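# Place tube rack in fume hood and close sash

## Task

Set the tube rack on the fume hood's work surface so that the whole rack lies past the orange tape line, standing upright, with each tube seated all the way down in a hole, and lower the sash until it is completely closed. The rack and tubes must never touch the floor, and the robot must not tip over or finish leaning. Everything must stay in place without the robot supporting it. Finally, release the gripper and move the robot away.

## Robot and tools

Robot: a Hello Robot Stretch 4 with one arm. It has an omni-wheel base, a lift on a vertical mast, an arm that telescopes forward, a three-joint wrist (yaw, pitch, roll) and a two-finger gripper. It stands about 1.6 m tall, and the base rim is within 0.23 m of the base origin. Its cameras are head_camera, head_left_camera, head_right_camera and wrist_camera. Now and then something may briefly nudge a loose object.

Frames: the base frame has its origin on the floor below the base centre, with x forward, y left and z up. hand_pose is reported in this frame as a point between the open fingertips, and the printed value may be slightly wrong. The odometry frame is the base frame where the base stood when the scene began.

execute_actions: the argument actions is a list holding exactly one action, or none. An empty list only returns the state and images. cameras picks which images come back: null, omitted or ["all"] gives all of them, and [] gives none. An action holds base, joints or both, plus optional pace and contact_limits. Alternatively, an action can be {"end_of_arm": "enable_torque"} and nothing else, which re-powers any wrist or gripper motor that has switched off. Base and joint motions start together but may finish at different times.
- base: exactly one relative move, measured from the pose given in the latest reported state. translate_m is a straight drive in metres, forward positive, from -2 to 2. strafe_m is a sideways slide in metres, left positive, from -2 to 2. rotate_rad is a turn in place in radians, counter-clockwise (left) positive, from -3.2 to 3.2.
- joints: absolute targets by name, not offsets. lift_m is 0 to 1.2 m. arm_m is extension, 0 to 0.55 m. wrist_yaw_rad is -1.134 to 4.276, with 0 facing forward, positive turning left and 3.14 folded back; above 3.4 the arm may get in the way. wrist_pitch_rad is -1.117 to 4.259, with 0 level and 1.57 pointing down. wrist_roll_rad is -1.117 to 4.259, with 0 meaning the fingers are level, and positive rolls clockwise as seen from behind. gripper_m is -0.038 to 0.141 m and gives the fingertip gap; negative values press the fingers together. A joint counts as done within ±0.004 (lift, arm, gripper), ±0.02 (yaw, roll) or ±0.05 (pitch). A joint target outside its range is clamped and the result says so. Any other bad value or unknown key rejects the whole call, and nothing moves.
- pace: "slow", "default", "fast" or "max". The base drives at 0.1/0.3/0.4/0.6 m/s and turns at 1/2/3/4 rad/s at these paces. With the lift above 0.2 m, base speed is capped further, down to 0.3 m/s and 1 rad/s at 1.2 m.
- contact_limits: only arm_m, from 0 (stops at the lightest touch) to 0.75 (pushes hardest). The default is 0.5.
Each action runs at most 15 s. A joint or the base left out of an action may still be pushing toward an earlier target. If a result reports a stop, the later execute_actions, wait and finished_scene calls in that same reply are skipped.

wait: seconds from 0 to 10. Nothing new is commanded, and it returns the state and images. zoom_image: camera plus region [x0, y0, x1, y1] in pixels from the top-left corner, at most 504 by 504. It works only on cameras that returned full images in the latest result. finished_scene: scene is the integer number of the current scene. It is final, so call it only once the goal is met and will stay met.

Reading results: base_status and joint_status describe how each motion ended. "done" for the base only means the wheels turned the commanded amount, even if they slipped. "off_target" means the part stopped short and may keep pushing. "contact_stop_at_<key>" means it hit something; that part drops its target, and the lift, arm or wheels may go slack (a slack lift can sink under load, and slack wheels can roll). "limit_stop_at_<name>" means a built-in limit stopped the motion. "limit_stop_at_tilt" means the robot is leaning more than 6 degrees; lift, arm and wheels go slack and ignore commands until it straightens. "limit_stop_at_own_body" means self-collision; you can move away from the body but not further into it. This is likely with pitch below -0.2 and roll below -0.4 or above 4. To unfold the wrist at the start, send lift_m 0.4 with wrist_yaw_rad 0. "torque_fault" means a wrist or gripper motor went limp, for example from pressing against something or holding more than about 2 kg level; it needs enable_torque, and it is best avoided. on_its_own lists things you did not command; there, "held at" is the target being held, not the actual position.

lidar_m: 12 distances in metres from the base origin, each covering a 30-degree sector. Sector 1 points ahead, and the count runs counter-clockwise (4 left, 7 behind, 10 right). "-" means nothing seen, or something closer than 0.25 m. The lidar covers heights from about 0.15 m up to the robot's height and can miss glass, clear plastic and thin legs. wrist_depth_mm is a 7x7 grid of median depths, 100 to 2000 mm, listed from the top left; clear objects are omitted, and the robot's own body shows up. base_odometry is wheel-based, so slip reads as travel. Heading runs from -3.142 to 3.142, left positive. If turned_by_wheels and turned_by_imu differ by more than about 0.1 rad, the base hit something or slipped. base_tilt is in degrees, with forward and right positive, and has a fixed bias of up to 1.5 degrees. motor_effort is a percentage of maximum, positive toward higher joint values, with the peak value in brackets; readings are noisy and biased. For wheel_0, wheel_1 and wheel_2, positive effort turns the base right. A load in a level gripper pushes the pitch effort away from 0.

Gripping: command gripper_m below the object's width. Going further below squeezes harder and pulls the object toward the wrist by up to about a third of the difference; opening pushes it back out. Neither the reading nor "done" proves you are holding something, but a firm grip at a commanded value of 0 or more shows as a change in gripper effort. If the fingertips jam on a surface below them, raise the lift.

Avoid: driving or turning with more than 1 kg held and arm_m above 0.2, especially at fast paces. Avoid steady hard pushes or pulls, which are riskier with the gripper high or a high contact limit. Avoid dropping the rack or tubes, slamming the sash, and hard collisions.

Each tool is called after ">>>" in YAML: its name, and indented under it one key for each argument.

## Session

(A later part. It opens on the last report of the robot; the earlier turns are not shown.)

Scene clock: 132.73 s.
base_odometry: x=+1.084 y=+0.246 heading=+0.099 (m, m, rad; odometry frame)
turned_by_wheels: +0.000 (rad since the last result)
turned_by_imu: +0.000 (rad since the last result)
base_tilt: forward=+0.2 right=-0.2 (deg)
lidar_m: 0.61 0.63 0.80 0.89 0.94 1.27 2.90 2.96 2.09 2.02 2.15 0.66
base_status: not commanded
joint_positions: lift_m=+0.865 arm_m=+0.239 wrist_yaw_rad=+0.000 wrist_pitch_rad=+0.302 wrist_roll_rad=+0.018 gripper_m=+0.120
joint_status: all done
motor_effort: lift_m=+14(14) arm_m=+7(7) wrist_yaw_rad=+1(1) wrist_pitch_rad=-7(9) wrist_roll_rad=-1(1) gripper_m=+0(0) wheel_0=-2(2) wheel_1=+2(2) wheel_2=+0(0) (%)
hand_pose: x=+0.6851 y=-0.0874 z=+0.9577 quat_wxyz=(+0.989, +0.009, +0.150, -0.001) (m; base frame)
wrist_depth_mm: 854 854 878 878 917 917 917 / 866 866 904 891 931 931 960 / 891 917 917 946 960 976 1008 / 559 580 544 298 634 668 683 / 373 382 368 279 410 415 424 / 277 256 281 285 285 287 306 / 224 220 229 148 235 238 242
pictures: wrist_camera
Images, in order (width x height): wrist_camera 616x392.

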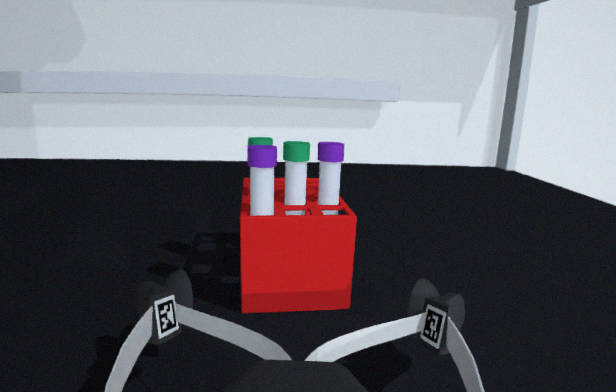

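>>> execute_actions:
  actions:
    - {"joints":{"arm_m":0.345},"pace":"slow"}
  cameras: []

>>> execute_actions:
  actions:
    - {"joints":{"gripper_m":0.0}}
  cameras: []

>>> execute_actions:
  actions:
    - {"joints":{"lift_m":0.92},"pace":"slow"}
  cameras: ["wrist_camera"]

>>> execute_actions:
  actions:
    - {"base":{"translate_m":-0.75},"joints":{"arm_m":0.03}}
  cameras: []

>>> execute_actions:
  actions:
    - {"base":{"rotate_rad":-1.57},"pace":"slow"}
  cameras: []

>>> execute_actions:
  actions:
    - {"base":{"translate_m":1.3}}

Scene clock: 135.33 s.
base_odometry: x=+1.084 y=+0.246 heading=+0.099 (m, m, rad; odometry frame)
turned_by_wheels: +0.000 (rad since the last result)
turned_by_imu: -0.001 (rad since the last result)
base_tilt: forward=+0.1 right=-0.2 (deg)
lidar_m: 0.60 0.62 0.81 0.90 0.95 1.28 2.89 2.96 2.08 2.03 2.13 0.66
base_status: not commanded
joint_positions: lift_m=+0.865 arm_m=+0.344 wrist_yaw_rad=+0.000 wrist_pitch_rad=+0.302 wrist_roll_rad=+0.018 gripper_m=+0.120
joint_status: all done
motor_effort: lift_m=+14(14) arm_m=+7(6) wrist_yaw_rad=+0(0) wrist_pitch_rad=-8(8) wrist_roll_rad=-1(1) gripper_m=-1(1) wheel_0=-2(2) wheel_1=+2(2) wheel_2=+0(0) (%)
hand_pose: x=+0.7900 y=-0.0874 z=+0.9577 quat_wxyz=(+0.989, +0.009, +0.150, -0.001) (m; base frame)
wrist_depth_mm: 750 768 778 788 809 820 820 / 768 788 741 788 820 854 842 / 820 820 831 866 866 878 891 / 554 574 496 205 634 668 683 / 370 382 220 208 384 415 421 / 277 255 179 181 187 286 303 / 224 219 185 148 225 236 242
pictures: none
No camera images: the call's "cameras" was empty. Leave "cameras" out to get every camera's image.

Scene clock: 137.40 s.
base_odometry: x=+1.084 y=+0.246 heading=+0.099 (m, m, rad; odometry frame)
turned_by_wheels: +0.000 (rad since the last result)
turned_by_imu: -0.001 (rad since the last result)
base_tilt: forward=+0.2 right=-0.2 (deg)
lidar_m: 0.60 0.62 0.81 0.89 0.96 1.28 2.90 2.95 2.07 2.03 2.15 0.66
base_status: not commanded
joint_positions: lift_m=+0.865 arm_m=+0.344 wrist_yaw_rad=+0.000 wrist_pitch_rad=+0.303 wrist_roll_rad=+0.018 gripper_m=+0.001
joint_status: all done
motor_effort: lift_m=+14(14) arm_m=+7(8) wrist_yaw_rad=+1(0) wrist_pitch_rad=-10(10) wrist_roll_rad=-1(1) gripper_m=-37(37) wheel_0=-2(1) wheel_1=+2(2) wheel_2=+0(0) (%)
hand_pose: x=+0.7900 y=-0.0874 z=+0.9575 quat_wxyz=(+0.989, +0.009, +0.151, -0.001) (m; base frame)
wrist_depth_mm: 759 759 778 788 788 809 820 / 768 768 778 809 831 854 854 / 820 831 831 842 866 878 904 / 559 580 149 178 574 668 683 / 366 379 158 182 382 415 418 / 276 279 156 158 163 301 301 / 208 212 160 161 167 163 238
pictures: none
No camera images: the call's "cameras" was empty. Leave "cameras" out to get every camera's image.

Scene clock: 138.73 s.
base_odometry: x=+1.084 y=+0.246 heading=+0.099 (m, m, rad; odometry frame)
turned_by_wheels: +0.000 (rad since the last result)
turned_by_imu: +0.000 (rad since the last result)
base_tilt: forward=+0.1 right=-0.3 (deg)
lidar_m: 0.60 0.61 0.80 0.89 0.95 1.29 2.90 2.96 2.08 2.01 2.15 0.66
base_status: not commanded
joint_positions: lift_m=+0.920 arm_m=+0.344 wrist_yaw_rad=+0.000 wrist_pitch_rad=+0.303 wrist_roll_rad=+0.018 gripper_m=+0.001
joint_status: all done
motor_effort: lift_m=+22(23) arm_m=+8(7) wrist_yaw_rad=+0(2) wrist_pitch_rad=-10(11) wrist_roll_rad=-1(1) gripper_m=-38(38) wheel_0=-2(2) wheel_1=+2(2) wheel_2=+0(0) (%)
hand_pose: x=+0.7900 y=-0.0874 z=+1.0118 quat_wxyz=(+0.989, +0.009, +0.151, -0.001) (m; base frame)
wrist_depth_mm: 759 768 778 788 798 820 809 / 778 778 798 809 831 842 842 / 820 831 842 842 866 878 917 / 759 788 148 177 768 904 931 / 496 512 158 182 508 554 564 / 370 373 157 158 162 402 404 / 278 286 160 161 167 164 322
pictures: wrist_camera
Images, in order (width x height): wrist_camera 616x392.

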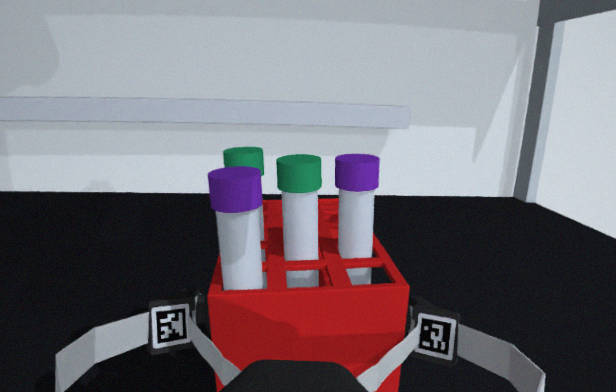

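Scene clock: 142.73 s.
base_odometry: x=+0.337 y=+0.173 heading=+0.098 (m, m, rad; odometry frame)
turned_by_wheels: +0.000 (rad since the last result)
turned_by_imu: +0.001 (rad since the last result)
base_tilt: forward=+0.2 right=-0.3 (deg)
lidar_m: 0.45 1.27 0.92 0.89 0.93 1.18 2.11 2.21 2.10 1.98 2.91 1.44
base_status: done
joint_positions: lift_m=+0.920 arm_m=+0.031 wrist_yaw_rad=+0.000 wrist_pitch_rad=+0.303 wrist_roll_rad=+0.018 gripper_m=+0.001
joint_status: all done
motor_effort: lift_m=+22(22) arm_m=-7(8) wrist_yaw_rad=+3(0) wrist_pitch_rad=-11(12) wrist_roll_rad=-1(1) gripper_m=-39(38) wheel_0=-3(8) wheel_1=-4(11) wheel_2=+1(13) (%)
hand_pose: x=+0.4775 y=-0.0874 z=+1.0117 quat_wxyz=(+0.988, +0.009, +0.151, -0.001) (m; base frame)
wrist_depth_mm: 1576 1708 1708 1756 1708 1863 1921 / 1618 1756 1863 1808 1921 1921 1808 / 1464 1576 1708 1863 1983 1983 - / 1366 1863 149 177 1229 - - / 1661 - 167 182 - - - / 1661 1863 157 158 162 - - / 1229 1499 160 161 167 163 1661
pictures: none
No camera images: the call's "cameras" was empty. Leave "cameras" out to get every camera's image.

Scene clock: 145.60 s.
base_odometry: x=+0.337 y=+0.173 heading=-1.471 (m, m, rad; odometry frame)
turned_by_wheels: -1.569 (rad since the last result)
turned_by_imu: -1.584 (rad since the last result)
base_tilt: forward=+0.2 right=-0.3 (deg)
lidar_m: 0.44 2.89 1.46 1.35 1.28 0.92 0.88 0.93 1.19 2.12 2.18 2.10
base_status: done
joint_positions: lift_m=+0.920 arm_m=+0.031 wrist_yaw_rad=+0.000 wrist_pitch_rad=+0.303 wrist_roll_rad=+0.018 gripper_m=+0.001
joint_status: not commanded
motor_effort: lift_m=+22(22) arm_m=-7(7) wrist_yaw_rad=+0(2) wrist_pitch_rad=-12(12) wrist_roll_rad=+0(1) gripper_m=-39(38) wheel_0=+6(7) wheel_1=+5(9) wheel_2=+4(7) (%)
hand_pose: x=+0.4775 y=-0.0874 z=+1.0117 quat_wxyz=(+0.988, +0.009, +0.151, -0.001) (m; base frame)
wrist_depth_mm: - - 1756 - - 1808 - / - - 1808 - - 1863 - / - - 1756 1808 1808 1756 - / - - 149 183 1863 1921 - / - - 167 185 1983 1983 - / - - 157 158 162 - - / 1499 1537 160 161 167 163 1661
pictures: none
No camera images: the call's "cameras" was empty. Leave "cameras" out to get every camera's image.

Scene clock: 151.40 s.
base_odometry: x=+0.468 y=-1.121 heading=-1.470 (m, m, rad; odometry frame)
turned_by_wheels: +0.000 (rad since the last result)
turned_by_imu: -0.007 (rad since the last result)
base_tilt: forward=+0.2 right=-0.2 (deg)
lidar_m: 0.45 0.71 2.06 2.25 1.57 1.96 2.20 2.26 2.17 2.07 1.03 0.72
base_status: done
joint_positions: lift_m=+0.920 arm_m=+0.031 wrist_yaw_rad=+0.000 wrist_pitch_rad=+0.303 wrist_roll_rad=+0.018 gripper_m=+0.001
joint_status: not commanded
motor_effort: lift_m=+21(21) arm_m=-7(7) wrist_yaw_rad=+1(2) wrist_pitch_rad=-12(11) wrist_roll_rad=+0(1) gripper_m=-39(39) wheel_0=+3(10) wheel_1=+3(9) wheel_2=-2(11) (%)
hand_pose: x=+0.4775 y=-0.0874 z=+1.0117 quat_wxyz=(+0.988, +0.009, +0.151, -0.001) (m; base frame)
wrist_depth_mm: 597 931 991 991 1008 1042 1060 / 603 931 1025 1042 1060 1060 1078 / 591 931 1060 1078 1118 1118 1118 / 544 732 148 179 615 842 854 / 449 452 167 184 473 484 496 / 469 473 158 158 162 521 517 / 477 488 160 161 167 163 539
pictures: head_camera, head_left_camera, head_right_camera, wrist_camera
Images, in order (width x height): head_camera 420x560, head_left_camera 420x672, head_right_camera 420x672, wrist_camera 616x392.

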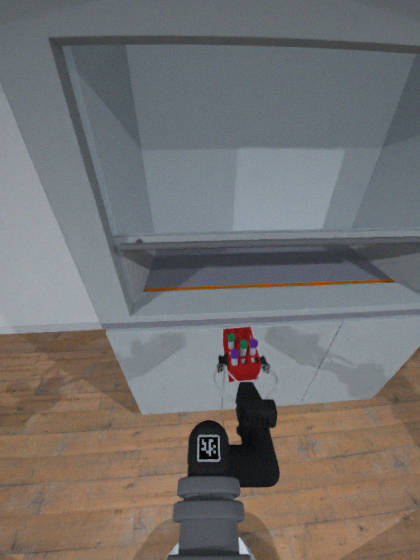

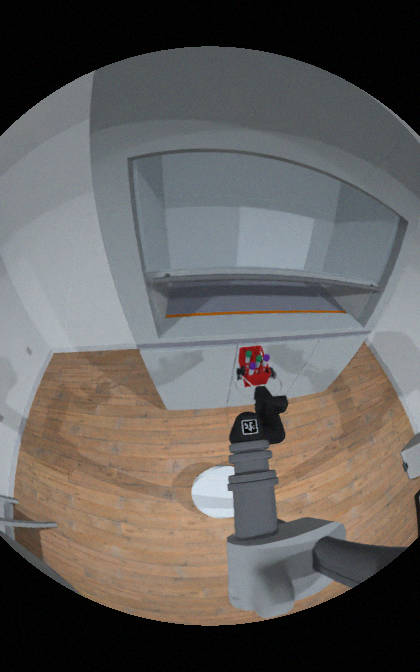

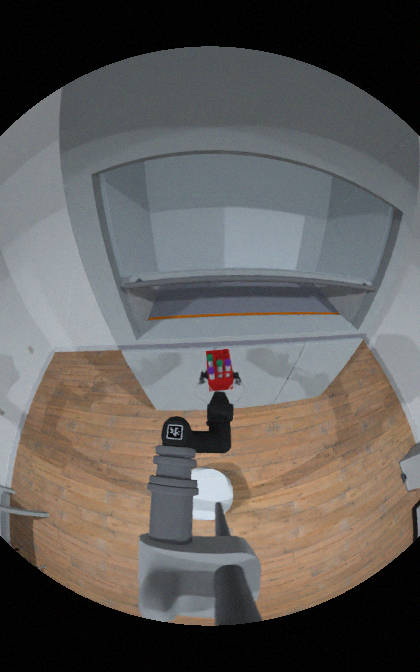

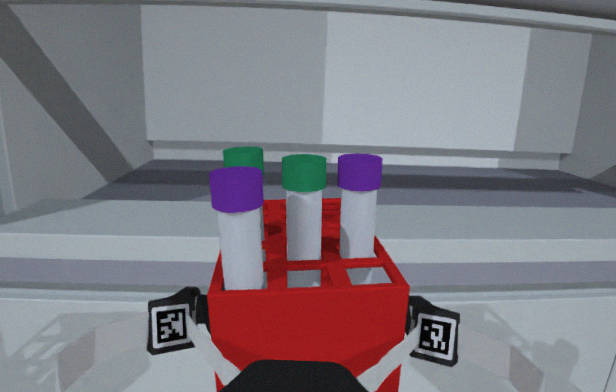

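>>> execute_actions:
  actions:
    - {"base":{"rotate_rad":0.05},"joints":{"lift_m":0.925},"pace":"slow"}
  cameras: []

>>> execute_actions:
  actions:
    - {"base":{"translate_m":0.17},"pace":"slow"}
  cameras: []

>>> execute_actions:
  actions:
    - {"joints":{"arm_m":0.25},"pace":"slow","contact_limits":{"arm_m":0.2}}

Scene clock: 152.63 s.
base_odometry: x=+0.468 y=-1.121 heading=-1.421 (m, m, rad; odometry frame)
turned_by_wheels: +0.049 (rad since the last result)
turned_by_imu: +0.049 (rad since the last result)
base_tilt: forward=+0.3 right=-0.3 (deg)
lidar_m: 0.43 0.72 2.15 2.24 1.54 2.02 2.20 2.29 2.12 2.05 0.98 0.70
base_status: done
joint_positions: lift_m=+0.925 arm_m=+0.031 wrist_yaw_rad=+0.000 wrist_pitch_rad=+0.303 wrist_roll_rad=+0.018 gripper_m=+0.001
joint_status: all done
motor_effort: lift_m=+22(24) arm_m=-7(7) wrist_yaw_rad=+1(1) wrist_pitch_rad=-12(11) wrist_roll_rad=-1(1) gripper_m=-39(38) wheel_0=-3(5) wheel_1=-4(7) wheel_2=-4(7) (%)
hand_pose: x=+0.4775 y=-0.0874 z=+1.0167 quat_wxyz=(+0.988, +0.009, +0.151, -0.001) (m; base frame)
wrist_depth_mm: 525 768 1025 991 1025 1025 1008 / 535 788 1025 1025 1042 1042 1042 / 525 809 1060 1060 1060 1078 1098 / 521 699 148 182 741 854 866 / 459 459 190 186 466 473 480 / 484 469 157 158 163 496 496 / 484 496 160 161 167 163 508
pictures: none
No camera images: the call's "cameras" was empty. Leave "cameras" out to get every camera's image.

Scene clock: 155.60 s.
base_odometry: x=+0.493 y=-1.289 heading=-1.421 (m, m, rad; odometry frame)
turned_by_wheels: +0.000 (rad since the last result)
turned_by_imu: -0.001 (rad since the last result)
base_tilt: forward=+0.1 right=-0.4 (deg)
lidar_m: 0.44 0.54 1.91 2.25 1.65 2.02 2.36 2.49 2.11 2.11 0.74 0.54
base_status: done
joint_positions: lift_m=+0.925 arm_m=+0.031 wrist_yaw_rad=+0.000 wrist_pitch_rad=+0.303 wrist_roll_rad=+0.018 gripper_m=+0.001
joint_status: not commanded
motor_effort: lift_m=+22(22) arm_m=-7(7) wrist_yaw_rad=+1(0) wrist_pitch_rad=-11(12) wrist_roll_rad=-1(1) gripper_m=-40(39) wheel_0=+4(5) wheel_1=+4(6) wheel_2=-3(9) (%)
hand_pose: x=+0.4775 y=-0.0874 z=+1.0167 quat_wxyz=(+0.988, +0.009, +0.151, -0.001) (m; base frame)
wrist_depth_mm: 530 768 831 842 842 842 854 / 539 788 878 878 891 866 878 / 530 820 904 904 917 904 931 / 535 699 149 182 750 866 878 / 404 415 158 185 415 530 539 / 300 303 157 158 162 327 329 / 291 294 160 162 167 164 301
pictures: none
No camera images: the call's "cameras" was empty. Leave "cameras" out to get every camera's image.

Scene clock: 159.10 s.
base_odometry: x=+0.493 y=-1.289 heading=-1.421 (m, m, rad; odometry frame)
turned_by_wheels: +0.000 (rad since the last result)
turned_by_imu: -0.001 (rad since the last result)
base_tilt: forward=+0.1 right=-0.2 (deg)
lidar_m: 0.50 0.54 1.91 2.25 1.62 2.04 2.36 2.50 2.10 2.11 0.74 0.54
base_status: not commanded
joint_positions: lift_m=+0.925 arm_m=+0.249 wrist_yaw_rad=+0.000 wrist_pitch_rad=+0.303 wrist_roll_rad=+0.018 gripper_m=+0.001
joint_status: all done
motor_effort: lift_m=+22(22) arm_m=+7(9) wrist_yaw_rad=+1(0) wrist_pitch_rad=-11(11) wrist_roll_rad=-1(1) gripper_m=-38(39) wheel_0=+4(4) wheel_1=+4(4) wheel_2=-3(3) (%)
contact_limits: arm_m 0.2
hand_pose: x=+0.6949 y=-0.0874 z=+1.0167 quat_wxyz=(+0.988, +0.009, +0.151, -0.001) (m; base frame)
wrist_depth_mm: 530 634 640 634 640 654 640 / 525 654 654 668 654 668 668 / 530 676 676 683 699 691 691 / 535 699 149 179 715 759 750 / 473 484 158 182 488 525 530 / 353 355 156 158 163 384 384 / 264 271 160 161 167 164 314
pictures: head_camera, head_left_camera, head_right_camera, wrist_camera
Images, in order (width x height): head_camera 420x560, head_left_camera 420x672, head_right_camera 420x672, wrist_camera 616x392.

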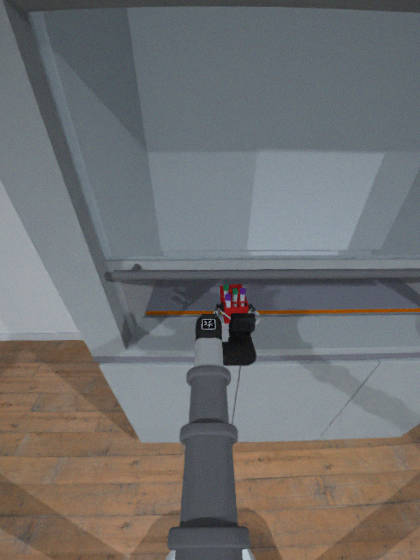

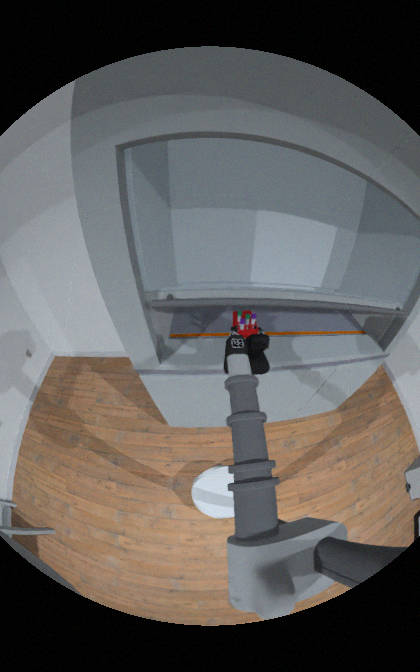

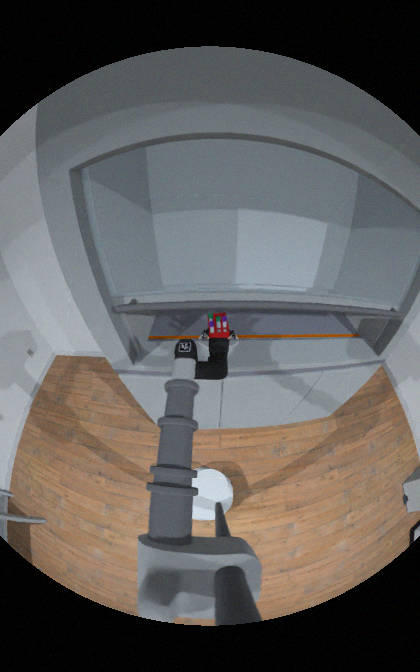

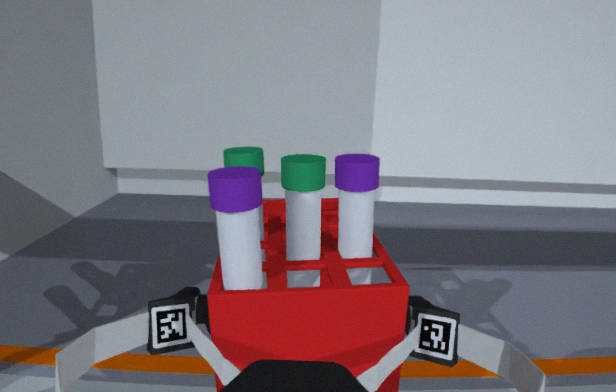

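>>> execute_actions:
  actions:
    - {"joints":{"arm_m":0.43,"lift_m":0.912},"pace":"slow","contact_limits":{"arm_m":0.2}}
  cameras: ["head_camera","wrist_camera"]

>>> execute_actions:
  actions:
    - {"joints":{"lift_m":0.9},"pace":"slow"}
  cameras: []

>>> execute_actions:
  actions:
    - {"joints":{"gripper_m":0.11}}
  cameras: ["wrist_camera"]

>>> execute_actions:
  actions:
    - {"joints":{"arm_m":0.2,"lift_m":0.905}}
  cameras: ["head_camera","wrist_camera"]

Scene clock: 162.53 s.
base_odometry: x=+0.493 y=-1.289 heading=-1.421 (m, m, rad; odometry frame)
turned_by_wheels: +0.000 (rad since the last result)
turned_by_imu: -0.001 (rad since the last result)
base_tilt: forward=+0.2 right=-0.2 (deg)
lidar_m: 0.50 0.54 1.91 2.24 1.63 2.04 2.37 2.48 2.11 2.10 0.74 0.53
base_status: not commanded
joint_positions: lift_m=+0.912 arm_m=+0.429 wrist_yaw_rad=+0.000 wrist_pitch_rad=+0.303 wrist_roll_rad=+0.018 gripper_m=+0.001
joint_status: all done
motor_effort: lift_m=+14(20) arm_m=+8(7) wrist_yaw_rad=+1(1) wrist_pitch_rad=-11(12) wrist_roll_rad=-1(1) gripper_m=-38(37) wheel_0=+4(4) wheel_1=+4(4) wheel_2=-3(3) (%)
contact_limits: arm_m 0.2
hand_pose: x=+0.8749 y=-0.0874 z=+1.0043 quat_wxyz=(+0.988, +0.009, +0.151, -0.001) (m; base frame)
wrist_depth_mm: 466 466 466 466 469 469 469 / 477 480 488 484 484 484 492 / 492 496 500 500 500 508 508 / 517 569 148 179 525 525 535 / 442 455 158 183 455 492 500 / 329 332 157 158 162 362 359 / 248 255 159 162 167 164 294
pictures: head_camera, wrist_camera
Images, in order (width x height): head_camera 420x560, wrist_camera 616x392.

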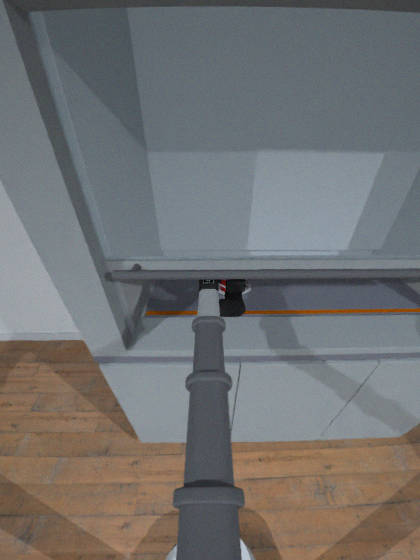

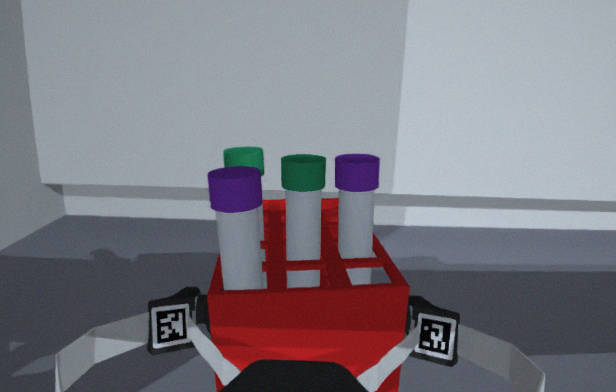

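Scene clock: 163.30 s.
base_odometry: x=+0.493 y=-1.289 heading=-1.421 (m, m, rad; odometry frame)
turned_by_wheels: +0.000 (rad since the last result)
turned_by_imu: +0.000 (rad since the last result)
base_tilt: forward=+0.1 right=-0.3 (deg)
lidar_m: 0.51 0.53 1.91 2.24 1.64 2.02 2.36 2.49 2.10 2.10 0.75 0.54
base_status: not commanded
joint_positions: lift_m=+0.900 arm_m=+0.429 wrist_yaw_rad=+0.000 wrist_pitch_rad=+0.303 wrist_roll_rad=+0.018 gripper_m=+0.001
joint_status: all done
motor_effort: lift_m=+14(15) arm_m=+7(7) wrist_yaw_rad=+0(1) wrist_pitch_rad=-11(12) wrist_roll_rad=-1(0) gripper_m=-38(38) wheel_0=+4(4) wheel_1=+4(4) wheel_2=-3(3) (%)
hand_pose: x=+0.8749 y=-0.0874 z=+0.9923 quat_wxyz=(+0.988, +0.009, +0.151, -0.001) (m; base frame)
wrist_depth_mm: 466 466 469 469 469 469 473 / 480 480 484 484 484 492 492 / 496 496 500 500 508 512 512 / 517 564 149 179 521 580 580 / 413 424 158 183 424 466 469 / 309 314 157 158 162 336 340 / 233 239 160 161 167 163 276
pictures: none
No camera images: the call's "cameras" was empty. Leave "cameras" out to get every camera's image.

Scene clock: 165.23 s.
base_odometry: x=+0.493 y=-1.289 heading=-1.421 (m, m, rad; odometry frame)
turned_by_wheels: +0.000 (rad since the last result)
turned_by_imu: -0.001 (rad since the last result)
base_tilt: forward=+0.1 right=-0.3 (deg)
lidar_m: 0.51 0.53 1.87 2.24 1.65 2.03 2.37 2.48 2.12 2.11 0.75 0.53
base_status: not commanded
joint_positions: lift_m=+0.900 arm_m=+0.429 wrist_yaw_rad=+0.000 wrist_pitch_rad=+0.303 wrist_roll_rad=+0.018 gripper_m=+0.110
joint_status: all done
motor_effort: lift_m=+14(14) arm_m=+7(7) wrist_yaw_rad=+1(1) wrist_pitch_rad=-9(12) wrist_roll_rad=-1(1) gripper_m=-1(39) wheel_0=+3(4) wheel_1=+4(4) wheel_2=-3(3) (%)
hand_pose: x=+0.8750 y=-0.0874 z=+0.9926 quat_wxyz=(+0.989, +0.009, +0.151, -0.001) (m; base frame)
wrist_depth_mm: 459 466 466 466 469 469 477 / 477 480 480 484 488 496 488 / 496 500 500 508 508 508 508 / 517 564 554 521 580 580 574 / 415 430 384 210 459 466 473 / 312 301 189 190 204 340 342 / 252 243 247 147 201 265 277
pictures: wrist_camera
Images, in order (width x height): wrist_camera 616x392.

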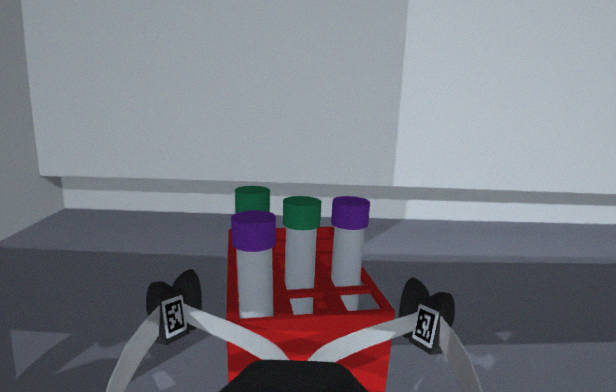

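Scene clock: 167.03 s.
base_odometry: x=+0.493 y=-1.289 heading=-1.421 (m, m, rad; odometry frame)
turned_by_wheels: +0.000 (rad since the last result)
turned_by_imu: +0.000 (rad since the last result)
base_tilt: forward=+0.3 right=-0.3 (deg)
lidar_m: 0.51 0.54 1.89 2.25 1.64 2.03 2.35 2.48 2.11 2.12 0.76 0.52
base_status: not commanded
joint_positions: lift_m=+0.905 arm_m=+0.201 wrist_yaw_rad=+0.000 wrist_pitch_rad=+0.302 wrist_roll_rad=+0.018 gripper_m=+0.110
joint_status: all done
motor_effort: lift_m=+22(21) arm_m=-7(9) wrist_yaw_rad=+2(1) wrist_pitch_rad=-8(8) wrist_roll_rad=-1(1) gripper_m=-2(1) wheel_0=+4(4) wheel_1=+4(4) wheel_2=-3(3) (%)
hand_pose: x=+0.6476 y=-0.0874 z=+0.9970 quat_wxyz=(+0.989, +0.009, +0.151, -0.001) (m; base frame)
wrist_depth_mm: 530 676 668 683 683 691 691 / 535 699 707 699 699 715 715 / 530 715 732 732 732 741 759 / 530 668 691 418 741 759 809 / 427 439 455 415 473 484 488 / 319 257 264 340 224 349 349 / 214 208 220 147 221 226 232
pictures: head_camera, wrist_camera
Images, in order (width x height): head_camera 420x560, wrist_camera 616x392.

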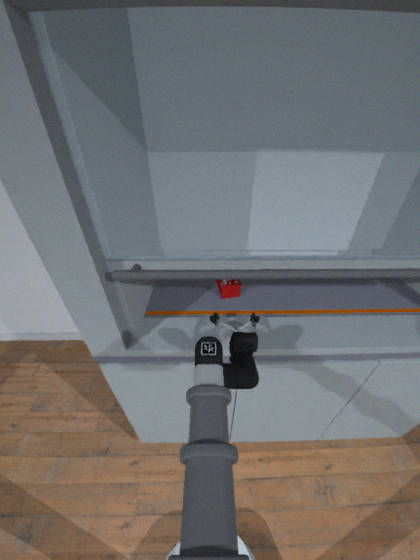

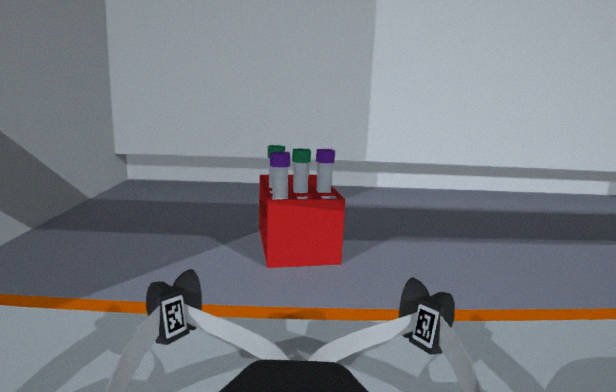

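>>> execute_actions:
  actions:
    - {"joints":{"arm_m":0.0}}
  cameras: []

>>> execute_actions:
  actions:
    - {"joints":{"lift_m":1.2,"wrist_roll_rad":1.57,"wrist_pitch_rad":0.5,"gripper_m":0.075}}
  cameras: []

>>> execute_actions:
  actions:
    - {"joints":{"arm_m":0.1},"pace":"slow","contact_limits":{"arm_m":0.15}}
  cameras: ["wrist_camera"]

Scene clock: 169.07 s.
base_odometry: x=+0.493 y=-1.289 heading=-1.421 (m, m, rad; odometry frame)
turned_by_wheels: +0.000 (rad since the last result)
turned_by_imu: -0.001 (rad since the last result)
base_tilt: forward=+0.2 right=-0.3 (deg)
lidar_m: 0.50 0.53 1.91 2.24 1.66 2.04 2.37 2.48 2.11 2.09 0.76 0.54
base_status: not commanded
joint_positions: lift_m=+0.905 arm_m=+0.001 wrist_yaw_rad=+0.000 wrist_pitch_rad=+0.302 wrist_roll_rad=+0.018 gripper_m=+0.110
joint_status: all done
motor_effort: lift_m=+22(22) arm_m=-7(9) wrist_yaw_rad=+1(0) wrist_pitch_rad=-8(8) wrist_roll_rad=-1(1) gripper_m=-1(1) wheel_0=+4(4) wheel_1=+4(4) wheel_2=-3(3) (%)
hand_pose: x=+0.4476 y=-0.0874 z=+0.9970 quat_wxyz=(+0.989, +0.009, +0.151, -0.001) (m; base frame)
wrist_depth_mm: 530 778 866 878 878 878 878 / 530 788 904 904 917 904 917 / 535 809 931 917 946 931 946 / 521 676 715 609 750 778 820 / 359 370 382 387 397 402 410 / 317 317 315 322 224 327 330 / 336 336 338 147 342 334 351
pictures: none
No camera images: the call's "cameras" was empty. Leave "cameras" out to get every camera's image.

Scene clock: 171.33 s.
base_odometry: x=+0.493 y=-1.289 heading=-1.421 (m, m, rad; odometry frame)
turned_by_wheels: +0.000 (rad since the last result)
turned_by_imu: -0.001 (rad since the last result)
base_tilt: forward=+0.2 right=-0.1 (deg)
lidar_m: 0.50 0.53 1.91 2.26 1.65 2.03 2.37 2.47 2.11 2.10 0.74 0.55
base_status: not commanded
joint_positions: lift_m=+1.200 arm_m=+0.001 wrist_yaw_rad=+0.000 wrist_pitch_rad=+0.502 wrist_roll_rad=+1.570 gripper_m=+0.075
joint_status: all done
motor_effort: lift_m=+22(20) arm_m=-7(7) wrist_yaw_rad=+1(1) wrist_pitch_rad=-6(7) wrist_roll_rad=+1(7) gripper_m=-3(3) wheel_0=+4(4) wheel_1=+4(4) wheel_2=-3(3) (%)
hand_pose: x=+0.4251 y=-0.0874 z=+1.2392 quat_wxyz=(+0.685, +0.685, +0.176, -0.175) (m; base frame)
wrist_depth_mm: 809 878 370 931 591 500 597 / 798 878 364 904 591 492 585 / 788 878 364 891 569 492 580 / 798 878 362 866 569 484 574 / 788 878 355 723 559 473 564 / 798 842 212 831 213 473 564 / 809 831 312 157 521 466 564
pictures: none
No camera images: the call's "cameras" was empty. Leave "cameras" out to get every camera's image.

Scene clock: 173.60 s.
base_odometry: x=+0.493 y=-1.289 heading=-1.421 (m, m, rad; odometry frame)
turned_by_wheels: +0.000 (rad since the last result)
turned_by_imu: -0.001 (rad since the last result)
base_tilt: forward=+0.1 right=-0.3 (deg)
lidar_m: 0.52 0.55 1.92 2.24 1.66 2.02 2.37 2.47 2.09 2.12 0.74 0.53
base_status: not commanded
joint_positions: lift_m=+1.200 arm_m=+0.099 wrist_yaw_rad=+0.000 wrist_pitch_rad=+0.502 wrist_roll_rad=+1.570 gripper_m=+0.075
joint_status: all done
motor_effort: lift_m=+21(22) arm_m=+7(6) wrist_yaw_rad=+2(0) wrist_pitch_rad=-6(7) wrist_roll_rad=+1(1) gripper_m=-1(3) wheel_0=+4(4) wheel_1=+4(4) wheel_2=-3(3) (%)
contact_limits: arm_m 0.15
hand_pose: x=+0.5226 y=-0.0874 z=+1.2392 quat_wxyz=(+0.685, +0.685, +0.176, -0.175) (m; base frame)
wrist_depth_mm: 723 788 854 778 640 445 394 / 723 788 294 798 627 442 392 / 707 788 282 778 621 439 387 / 707 788 279 778 609 433 384 / 715 778 277 615 603 430 382 / 707 768 212 741 213 427 379 / 707 741 271 157 574 402 377
pictures: wrist_camera
Images, in order (width x height): wrist_camera 616x392.

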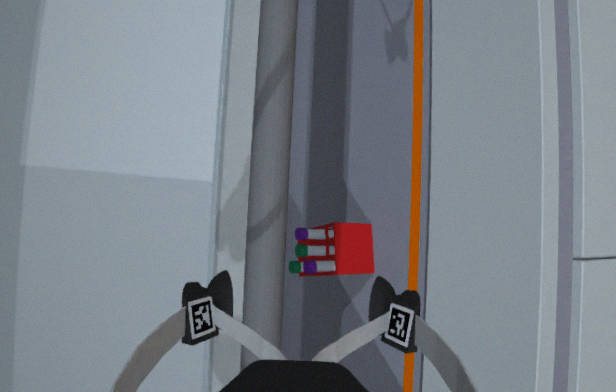

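>>> execute_actions:
  actions:
    - {"joints":{"arm_m":0.165},"pace":"slow","contact_limits":{"arm_m":0.15}}
  cameras: ["wrist_camera"]

Scene clock: 175.30 s.
base_odometry: x=+0.493 y=-1.288 heading=-1.422 (m, m, rad; odometry frame)
turned_by_wheels: -0.001 (rad since the last result)
turned_by_imu: +0.006 (rad since the last result)
base_tilt: forward=+0.1 right=-0.3 (deg)
lidar_m: 0.51 0.54 1.94 2.24 1.64 2.04 2.36 2.49 2.11 2.11 0.74 0.54
base_status: not commanded
joint_positions: lift_m=+1.200 arm_m=+0.139 wrist_yaw_rad=-0.009 wrist_pitch_rad=+0.500 wrist_roll_rad=+1.570 gripper_m=+0.075
joint_status: arm_m contact_stop (moved +0.041 of +0.066)
on_its_own: arm_m is slack since a contact_stop (your +0.165 is given up); wrist_yaw_rad is at rest, and its effort (+28) is outside its rest range (-13 to +13)
motor_effort: lift_m=+17(22) arm_m=+0(18) wrist_yaw_rad=+28(36) wrist_pitch_rad=-1(7) wrist_roll_rad=-1(2) gripper_m=-1(2) wheel_0=+3(4) wheel_1=-1(4) wheel_2=-8(9) (%)
contact_limits: arm_m 0.15
hand_pose: x=+0.5627 y=-0.0898 z=+1.2400 quat_wxyz=(+0.684, +0.686, +0.172, -0.178) (m; base frame)
wrist_depth_mm: 691 750 820 252 654 449 377 / 683 741 809 216 627 445 373 / 676 750 809 208 627 442 368 / 676 750 798 208 615 436 366 / 683 750 788 247 580 436 364 / 676 741 207 244 213 427 359 / 676 699 788 145 574 404 351
pictures: wrist_camera
Images, in order (width x height): wrist_camera 616x392.

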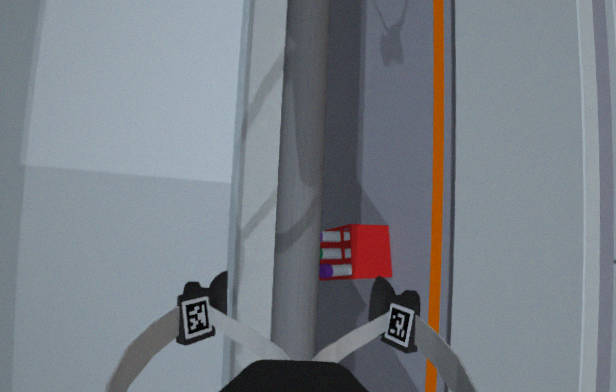

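Upper tip touches the frame; grip and pull down.

>>> execute_actions:
  actions:
    - {"joints":{"gripper_m":-0.03,"arm_m":0.14}}
  cameras: ["wrist_camera"]

>>> execute_actions:
  actions:
    - {"joints":{"lift_m":0.95},"pace":"slow"}
  cameras: ["wrist_camera"]

Scene clock: 177.33 s.
base_odometry: x=+0.493 y=-1.289 heading=-1.420 (m, m, rad; odometry frame)
turned_by_wheels: +0.002 (rad since the last result)
turned_by_imu: -0.054 (rad since the last result)
base_tilt: forward=+0.4 right=-0.2 (deg)
lidar_m: 0.50 0.53 1.82 2.22 1.62 1.95 2.38 2.46 2.16 2.12 0.75 0.53
base_status: not commanded
joint_positions: lift_m=+1.200 arm_m=+0.141 wrist_yaw_rad=+0.019 wrist_pitch_rad=+0.491 wrist_roll_rad=+1.570 gripper_m=-0.029
joint_status: all done
on_its_own: wrist_yaw_rad is at rest, and its effort (-55) is outside its rest range (-13 to +13); wrist_pitch_rad is at rest, and its effort (+24) is outside its rest range (-23 to +23)
motor_effort: lift_m=+18(19) arm_m=-3(5) wrist_yaw_rad=-55(55) wrist_pitch_rad=+24(36) wrist_roll_rad=-1(1) gripper_m=-46(47) wheel_0=-1(5) wheel_1=-1(1) wheel_2=+15(15) (%)
hand_pose: x=+0.5675 y=-0.0825 z=+1.2421 quat_wxyz=(+0.688, +0.684, +0.179, -0.165) (m; base frame)
wrist_depth_mm: 683 741 809 197 640 445 368 / 683 741 809 193 627 439 370 / 668 723 788 191 621 439 368 / 661 732 798 190 615 436 362 / 661 723 788 190 574 430 364 / 661 707 203 190 530 424 355 / 634 424 219 180 347 379 351
pictures: wrist_camera
Images, in order (width x height): wrist_camera 616x392.

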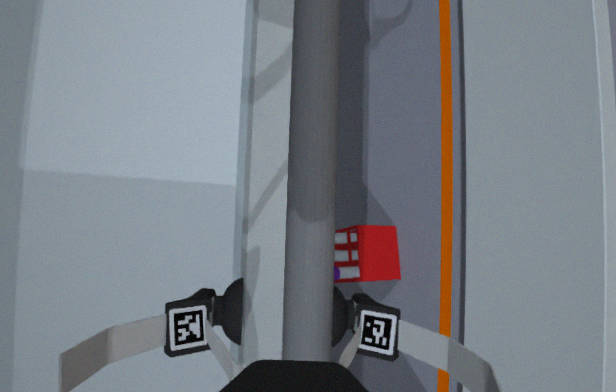

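Scene clock: 178.53 s.
torque_fault: wrist_pitch_rad switched itself off since the last result.
base_odometry: x=+0.493 y=-1.289 heading=-1.421 (m, m, rad; odometry frame)
turned_by_wheels: +0.000 (rad since the last result)
turned_by_imu: -0.001 (rad since the last result)
base_tilt: forward=+0.1 right=-0.3 (deg)
lidar_m: 0.50 0.52 1.84 2.22 1.63 1.92 2.37 2.46 2.20 2.12 0.79 0.54
base_status: not commanded
joint_positions: lift_m=+1.146 arm_m=+0.140 wrist_yaw_rad=+0.008 wrist_pitch_rad=+0.334 wrist_roll_rad=+1.569 gripper_m=-0.029
joint_status: lift_m contact_stop (moved -0.054 of -0.250)
on_its_own: lift_m is slack since a contact_stop (your +0.950 is given up); wrist_pitch_rad is off since a torque_fault, until you send "end_of_arm": "enable_torque" (your +0.500 is given up); wrist_yaw_rad is at rest, and its effort (-22) is outside its rest range (-13 to +13)
motor_effort: lift_m=+18(22) arm_m=-3(3) wrist_yaw_rad=-22(55) wrist_pitch_rad=-2(98) wrist_roll_rad=+4(3) gripper_m=-31(46) wheel_0=+5(6) wheel_1=-1(1) wheel_2=+4(16) (%)
hand_pose: x=+0.5846 y=-0.0852 z=+1.2297 quat_wxyz=(+0.698, +0.696, +0.120, -0.115) (m; base frame)
wrist_depth_mm: 707 759 831 193 715 496 362 / 699 759 809 187 691 496 359 / 691 750 798 183 699 488 357 / 691 741 778 181 676 480 357 / 676 732 778 179 554 473 351 / 676 723 198 178 535 469 345 / 661 691 213 171 559 382 342
pictures: wrist_camera
Images, in order (width x height): wrist_camera 616x392.

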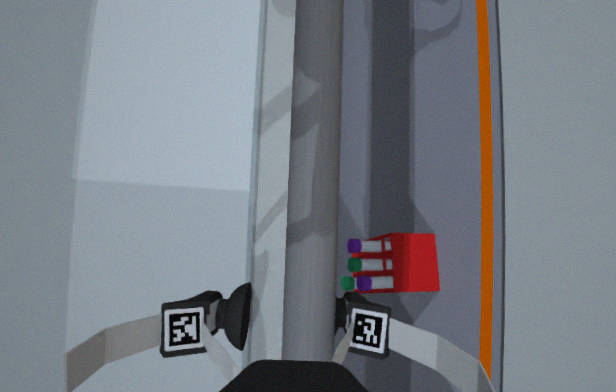

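>>> execute_actions:
  actions:
    - {"end_of_arm":"enable_torque"}
  cameras: []

>>> execute_actions:
  actions:
    - {"joints":{"gripper_m":0.08,"wrist_yaw_rad":0}}
  cameras: []

>>> execute_actions:
  actions:
    - {"joints":{"arm_m":0.0}}
  cameras: []

>>> execute_actions:
  actions:
    - {"joints":{"lift_m":1.2,"wrist_roll_rad":0.018,"wrist_pitch_rad":0.35,"gripper_m":0.0}}
  cameras: []

>>> execute_actions:
  actions:
    - {"joints":{"arm_m":0.2},"pace":"slow","contact_limits":{"arm_m":0.1}}
  cameras: ["head_camera","wrist_camera"]

Scene clock: 179.30 s.
base_odometry: x=+0.493 y=-1.289 heading=-1.421 (m, m, rad; odometry frame)
turned_by_wheels: +0.000 (rad since the last result)
turned_by_imu: +0.000 (rad since the last result)
base_tilt: forward=+0.3 right=-0.3 (deg)
lidar_m: 0.50 0.51 1.81 2.22 1.63 1.96 2.38 2.47 2.18 2.10 0.79 0.53
base_status: not commanded
joint_positions: lift_m=+1.146 arm_m=+0.140 wrist_yaw_rad=+0.008 wrist_pitch_rad=+0.334 wrist_roll_rad=+1.569 gripper_m=-0.029
joint_status: not commanded
end_of_arm: enable_torque: each motor that was off is on again
on_its_own: wrist_pitch_rad is held at +0.334, not at your +0.500, since a torque_fault; lift_m is slack since a contact_stop (your +0.950 is given up); wrist_yaw_rad is at rest, and its effort (-23) is outside its rest range (-13 to +13)
motor_effort: lift_m=+18(18) arm_m=-3(3) wrist_yaw_rad=-23(22) wrist_pitch_rad=-1(2) wrist_roll_rad=+4(4) gripper_m=-30(31) wheel_0=+5(5) wheel_1=+0(1) wheel_2=+4(4) (%)
hand_pose: x=+0.5846 y=-0.0852 z=+1.2297 quat_wxyz=(+0.698, +0.696, +0.120, -0.115) (m; base frame)
wrist_depth_mm: 707 759 820 193 707 492 362 / 707 759 820 187 691 492 362 / 691 750 809 182 683 488 359 / 683 732 798 180 676 484 357 / 676 732 778 179 559 477 353 / 683 707 198 178 525 466 347 / 661 699 212 171 559 382 342
pictures: none
No camera images: the call's "cameras" was empty. Leave "cameras" out to get every camera's image.

Scene clock: 181.10 s.
base_odometry: x=+0.493 y=-1.288 heading=-1.422 (m, m, rad; odometry frame)
turned_by_wheels: -0.001 (rad since the last result)
turned_by_imu: +0.023 (rad since the last result)
base_tilt: forward=-0.4 right=-0.1 (deg)
lidar_m: 0.51 0.53 1.87 2.21 1.61 1.96 2.36 2.46 2.14 2.13 0.76 0.55
base_status: not commanded
joint_positions: lift_m=+1.146 arm_m=+0.140 wrist_yaw_rad=-0.011 wrist_pitch_rad=+0.335 wrist_roll_rad=+1.570 gripper_m=+0.080
joint_status: all done
on_its_own: wrist_pitch_rad is held at +0.334, not at your +0.500, since a torque_fault; lift_m is slack since a contact_stop (your +0.950 is given up); wrist_yaw_rad is at rest, and its effort (+32) is outside its rest range (-13 to +13)
motor_effort: lift_m=+18(18) arm_m=+2(2) wrist_yaw_rad=+32(50) wrist_pitch_rad=-4(9) wrist_roll_rad=+0(4) gripper_m=+1(30) wheel_0=+5(6) wheel_1=+2(2) wheel_2=-10(10) (%)
hand_pose: x=+0.5821 y=-0.0904 z=+1.2295 quat_wxyz=(+0.697, +0.698, +0.114, -0.122) (m; base frame)
wrist_depth_mm: 715 788 854 246 723 504 370 / 715 768 842 206 723 500 368 / 715 768 809 200 707 492 366 / 707 741 788 197 691 488 364 / 699 741 798 195 574 484 357 / 699 741 195 194 212 477 353 / 683 707 768 153 654 449 349
pictures: none
No camera images: the call's "cameras" was empty. Leave "cameras" out to get every camera's image.

Scene clock: 182.57 s.
base_odometry: x=+0.493 y=-1.289 heading=-1.421 (m, m, rad; odometry frame)
turned_by_wheels: +0.000 (rad since the last result)
turned_by_imu: -0.001 (rad since the last result)
base_tilt: forward=+0.1 right=-0.3 (deg)
lidar_m: 0.50 0.53 1.87 2.22 1.61 1.98 2.37 2.47 2.16 2.13 0.76 0.52
base_status: not commanded
joint_positions: lift_m=+1.146 arm_m=+0.001 wrist_yaw_rad=+0.000 wrist_pitch_rad=+0.336 wrist_roll_rad=+1.570 gripper_m=+0.080
joint_status: all done
on_its_own: lift_m is held at +1.146, not at your +0.950, since a contact_stop; wrist_pitch_rad is held at +0.334, not at your +0.500, since a torque_fault
motor_effort: lift_m=+18(18) arm_m=-7(6) wrist_yaw_rad=+1(37) wrist_pitch_rad=-8(17) wrist_roll_rad=-1(2) gripper_m=-2(1) wheel_0=+0(4) wheel_1=+0(2) wheel_2=-1(10) (%)
hand_pose: x=+0.4445 y=-0.0874 z=+1.2291 quat_wxyz=(+0.697, +0.697, +0.118, -0.118) (m; base frame)
wrist_depth_mm: 820 904 946 1025 723 455 452 / 831 891 917 1025 707 452 442 / 820 891 917 1008 699 452 439 / 809 854 904 1008 691 445 433 / 809 854 891 976 661 436 421 / 788 854 211 991 213 433 418 / 798 820 343 156 621 399 413
pictures: none
No camera images: the call's "cameras" was empty. Leave "cameras" out to get every camera's image.

Scene clock: 184.17 s.
base_odometry: x=+0.493 y=-1.289 heading=-1.421 (m, m, rad; odometry frame)
turned_by_wheels: +0.000 (rad since the last result)
turned_by_imu: +0.000 (rad since the last result)
base_tilt: forward=+0.0 right=-0.3 (deg)
lidar_m: 0.50 0.52 1.85 2.23 1.61 1.98 2.37 2.48 2.15 2.13 0.76 0.54
base_status: not commanded
joint_positions: lift_m=+1.200 arm_m=+0.001 wrist_yaw_rad=+0.000 wrist_pitch_rad=+0.352 wrist_roll_rad=+0.018 gripper_m=+0.000
joint_status: all done
motor_effort: lift_m=+22(23) arm_m=-7(7) wrist_yaw_rad=+1(1) wrist_pitch_rad=-7(7) wrist_roll_rad=-1(7) gripper_m=-6(7) wheel_0=+0(0) wheel_1=+0(0) wheel_2=-1(1) (%)
hand_pose: x=+0.4430 y=-0.0874 z=+1.2785 quat_wxyz=(+0.985, +0.009, +0.175, -0.002) (m; base frame)
wrist_depth_mm: 517 778 854 854 878 878 878 / 521 788 878 891 904 904 917 / 517 809 931 946 946 946 976 / 521 798 960 960 991 991 1008 / 355 362 364 373 375 379 387 / 508 715 320 204 788 798 788 / 535 634 615 174 176 668 691
pictures: none
No camera images: the call's "cameras" was empty. Leave "cameras" out to get every camera's image.

Scene clock: 186.93 s.
base_odometry: x=+0.493 y=-1.289 heading=-1.422 (m, m, rad; odometry frame)
turned_by_wheels: +0.000 (rad since the last result)
turned_by_imu: +0.004 (rad since the last result)
base_tilt: forward=+0.1 right=-0.2 (deg)
lidar_m: 0.50 0.52 1.86 2.21 1.60 1.97 2.36 2.48 2.16 2.13 0.74 0.53
base_status: not commanded
joint_positions: lift_m=+1.200 arm_m=+0.150 wrist_yaw_rad=-0.009 wrist_pitch_rad=+0.356 wrist_roll_rad=+0.018 gripper_m=+0.000
joint_status: arm_m contact_stop (moved +0.149 of +0.199)
on_its_own: arm_m is slack since a contact_stop (your +0.200 is given up); wrist_yaw_rad is at rest, and its effort (+28) is outside its rest range (-13 to +13)
motor_effort: lift_m=+20(21) arm_m=+0(18) wrist_yaw_rad=+28(31) wrist_pitch_rad=-19(24) wrist_roll_rad=+0(1) gripper_m=-3(6) wheel_0=+3(2) wheel_1=+0(0) wheel_2=-6(6) (%)
contact_limits: arm_m 0.1
hand_pose: x=+0.5903 y=-0.0898 z=+1.2775 quat_wxyz=(+0.984, +0.010, +0.177, -0.006) (m; base frame)
wrist_depth_mm: 530 699 715 723 732 732 741 / 530 732 741 750 768 768 768 / 530 759 798 788 809 809 820 / 530 809 820 820 842 842 854 / 530 831 866 866 878 904 904 / 242 668 239 203 820 820 854 / 225 225 229 161 180 239 246
pictures: head_camera, wrist_camera
Images, in order (width x height): head_camera 420x560, wrist_camera 616x392.

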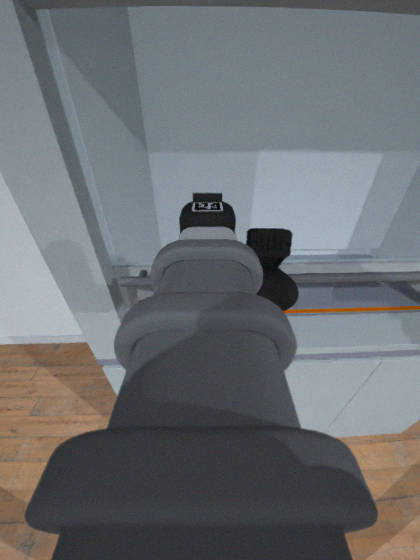

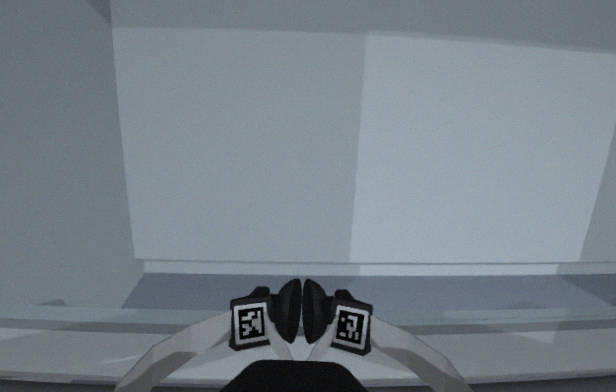

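>>> execute_actions:
  actions:
    - {"joints":{"arm_m":0.148,"wrist_pitch_rad":0.5},"pace":"slow"}
  cameras: ["wrist_camera"]

>>> execute_actions:
  actions:
    - {"joints":{"lift_m":1.15},"pace":"slow"}
  cameras: ["wrist_camera"]

Scene clock: 188.30 s.
base_odometry: x=+0.493 y=-1.289 heading=-1.421 (m, m, rad; odometry frame)
turned_by_wheels: +0.000 (rad since the last result)
turned_by_imu: +0.000 (rad since the last result)
base_tilt: forward=+0.1 right=-0.2 (deg)
lidar_m: 0.50 0.51 1.87 2.22 1.61 2.00 2.37 2.48 2.16 2.13 0.77 0.54
base_status: not commanded
joint_positions: lift_m=+1.200 arm_m=+0.149 wrist_yaw_rad=-0.001 wrist_pitch_rad=+0.496 wrist_roll_rad=+0.018 gripper_m=+0.000
joint_status: all done
motor_effort: lift_m=+17(20) arm_m=-6(9) wrist_yaw_rad=+3(26) wrist_pitch_rad=+9(97) wrist_roll_rad=+0(1) gripper_m=-7(8) wheel_0=+0(2) wheel_1=+0(0) wheel_2=-1(6) (%)
hand_pose: x=+0.5737 y=-0.0877 z=+1.2410 quat_wxyz=(+0.969, +0.009, +0.246, -0.003) (m; base frame)
wrist_depth_mm: 517 699 707 723 723 732 723 / 521 732 750 759 768 778 768 / 517 778 798 809 820 820 831 / 521 809 866 878 866 891 891 / 469 691 809 831 831 854 854 / 236 236 234 202 238 247 249 / 189 190 191 172 179 200 201
pictures: wrist_camera
Images, in order (width x height): wrist_camera 616x392.

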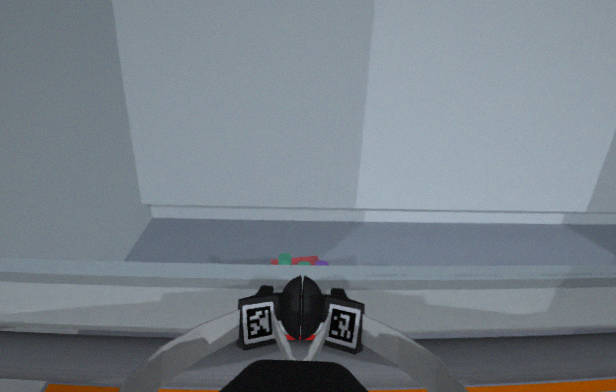

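Scene clock: 189.43 s.
base_odometry: x=+0.493 y=-1.289 heading=-1.422 (m, m, rad; odometry frame)
turned_by_wheels: +0.000 (rad since the last result)
turned_by_imu: +0.002 (rad since the last result)
base_tilt: forward=+0.3 right=-0.2 (deg)
lidar_m: 0.50 0.54 1.87 2.22 1.59 2.00 2.36 2.47 2.15 2.12 0.75 0.53
base_status: not commanded
joint_positions: lift_m=+1.174 arm_m=+0.148 wrist_yaw_rad=-0.001 wrist_pitch_rad=+0.492 wrist_roll_rad=+0.018 gripper_m=+0.000
joint_status: lift_m contact_stop (moved -0.026 of -0.050)
on_its_own: lift_m is slack since a contact_stop (your +1.150 is given up)
motor_effort: lift_m=+18(21) arm_m=-2(6) wrist_yaw_rad=+5(19) wrist_pitch_rad=+22(86) wrist_roll_rad=+0(1) gripper_m=-7(8) wheel_0=-3(3) wheel_1=-2(3) wheel_2=-1(2) (%)
hand_pose: x=+0.5734 y=-0.0878 z=+1.2159 quat_wxyz=(+0.970, +0.009, +0.243, -0.003) (m; base frame)
wrist_depth_mm: 517 699 707 723 715 723 723 / 517 732 741 759 778 768 768 / 512 778 798 809 820 820 820 / 517 798 854 878 878 878 891 / 462 699 778 768 809 809 820 / 235 236 234 200 239 246 248 / 189 189 186 171 179 200 200
pictures: wrist_camera
Images, in order (width x height): wrist_camera 616x392.

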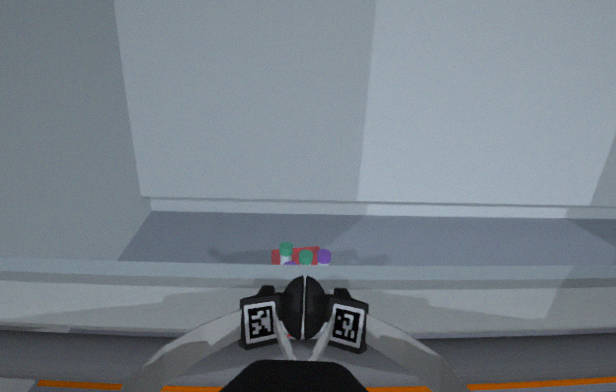

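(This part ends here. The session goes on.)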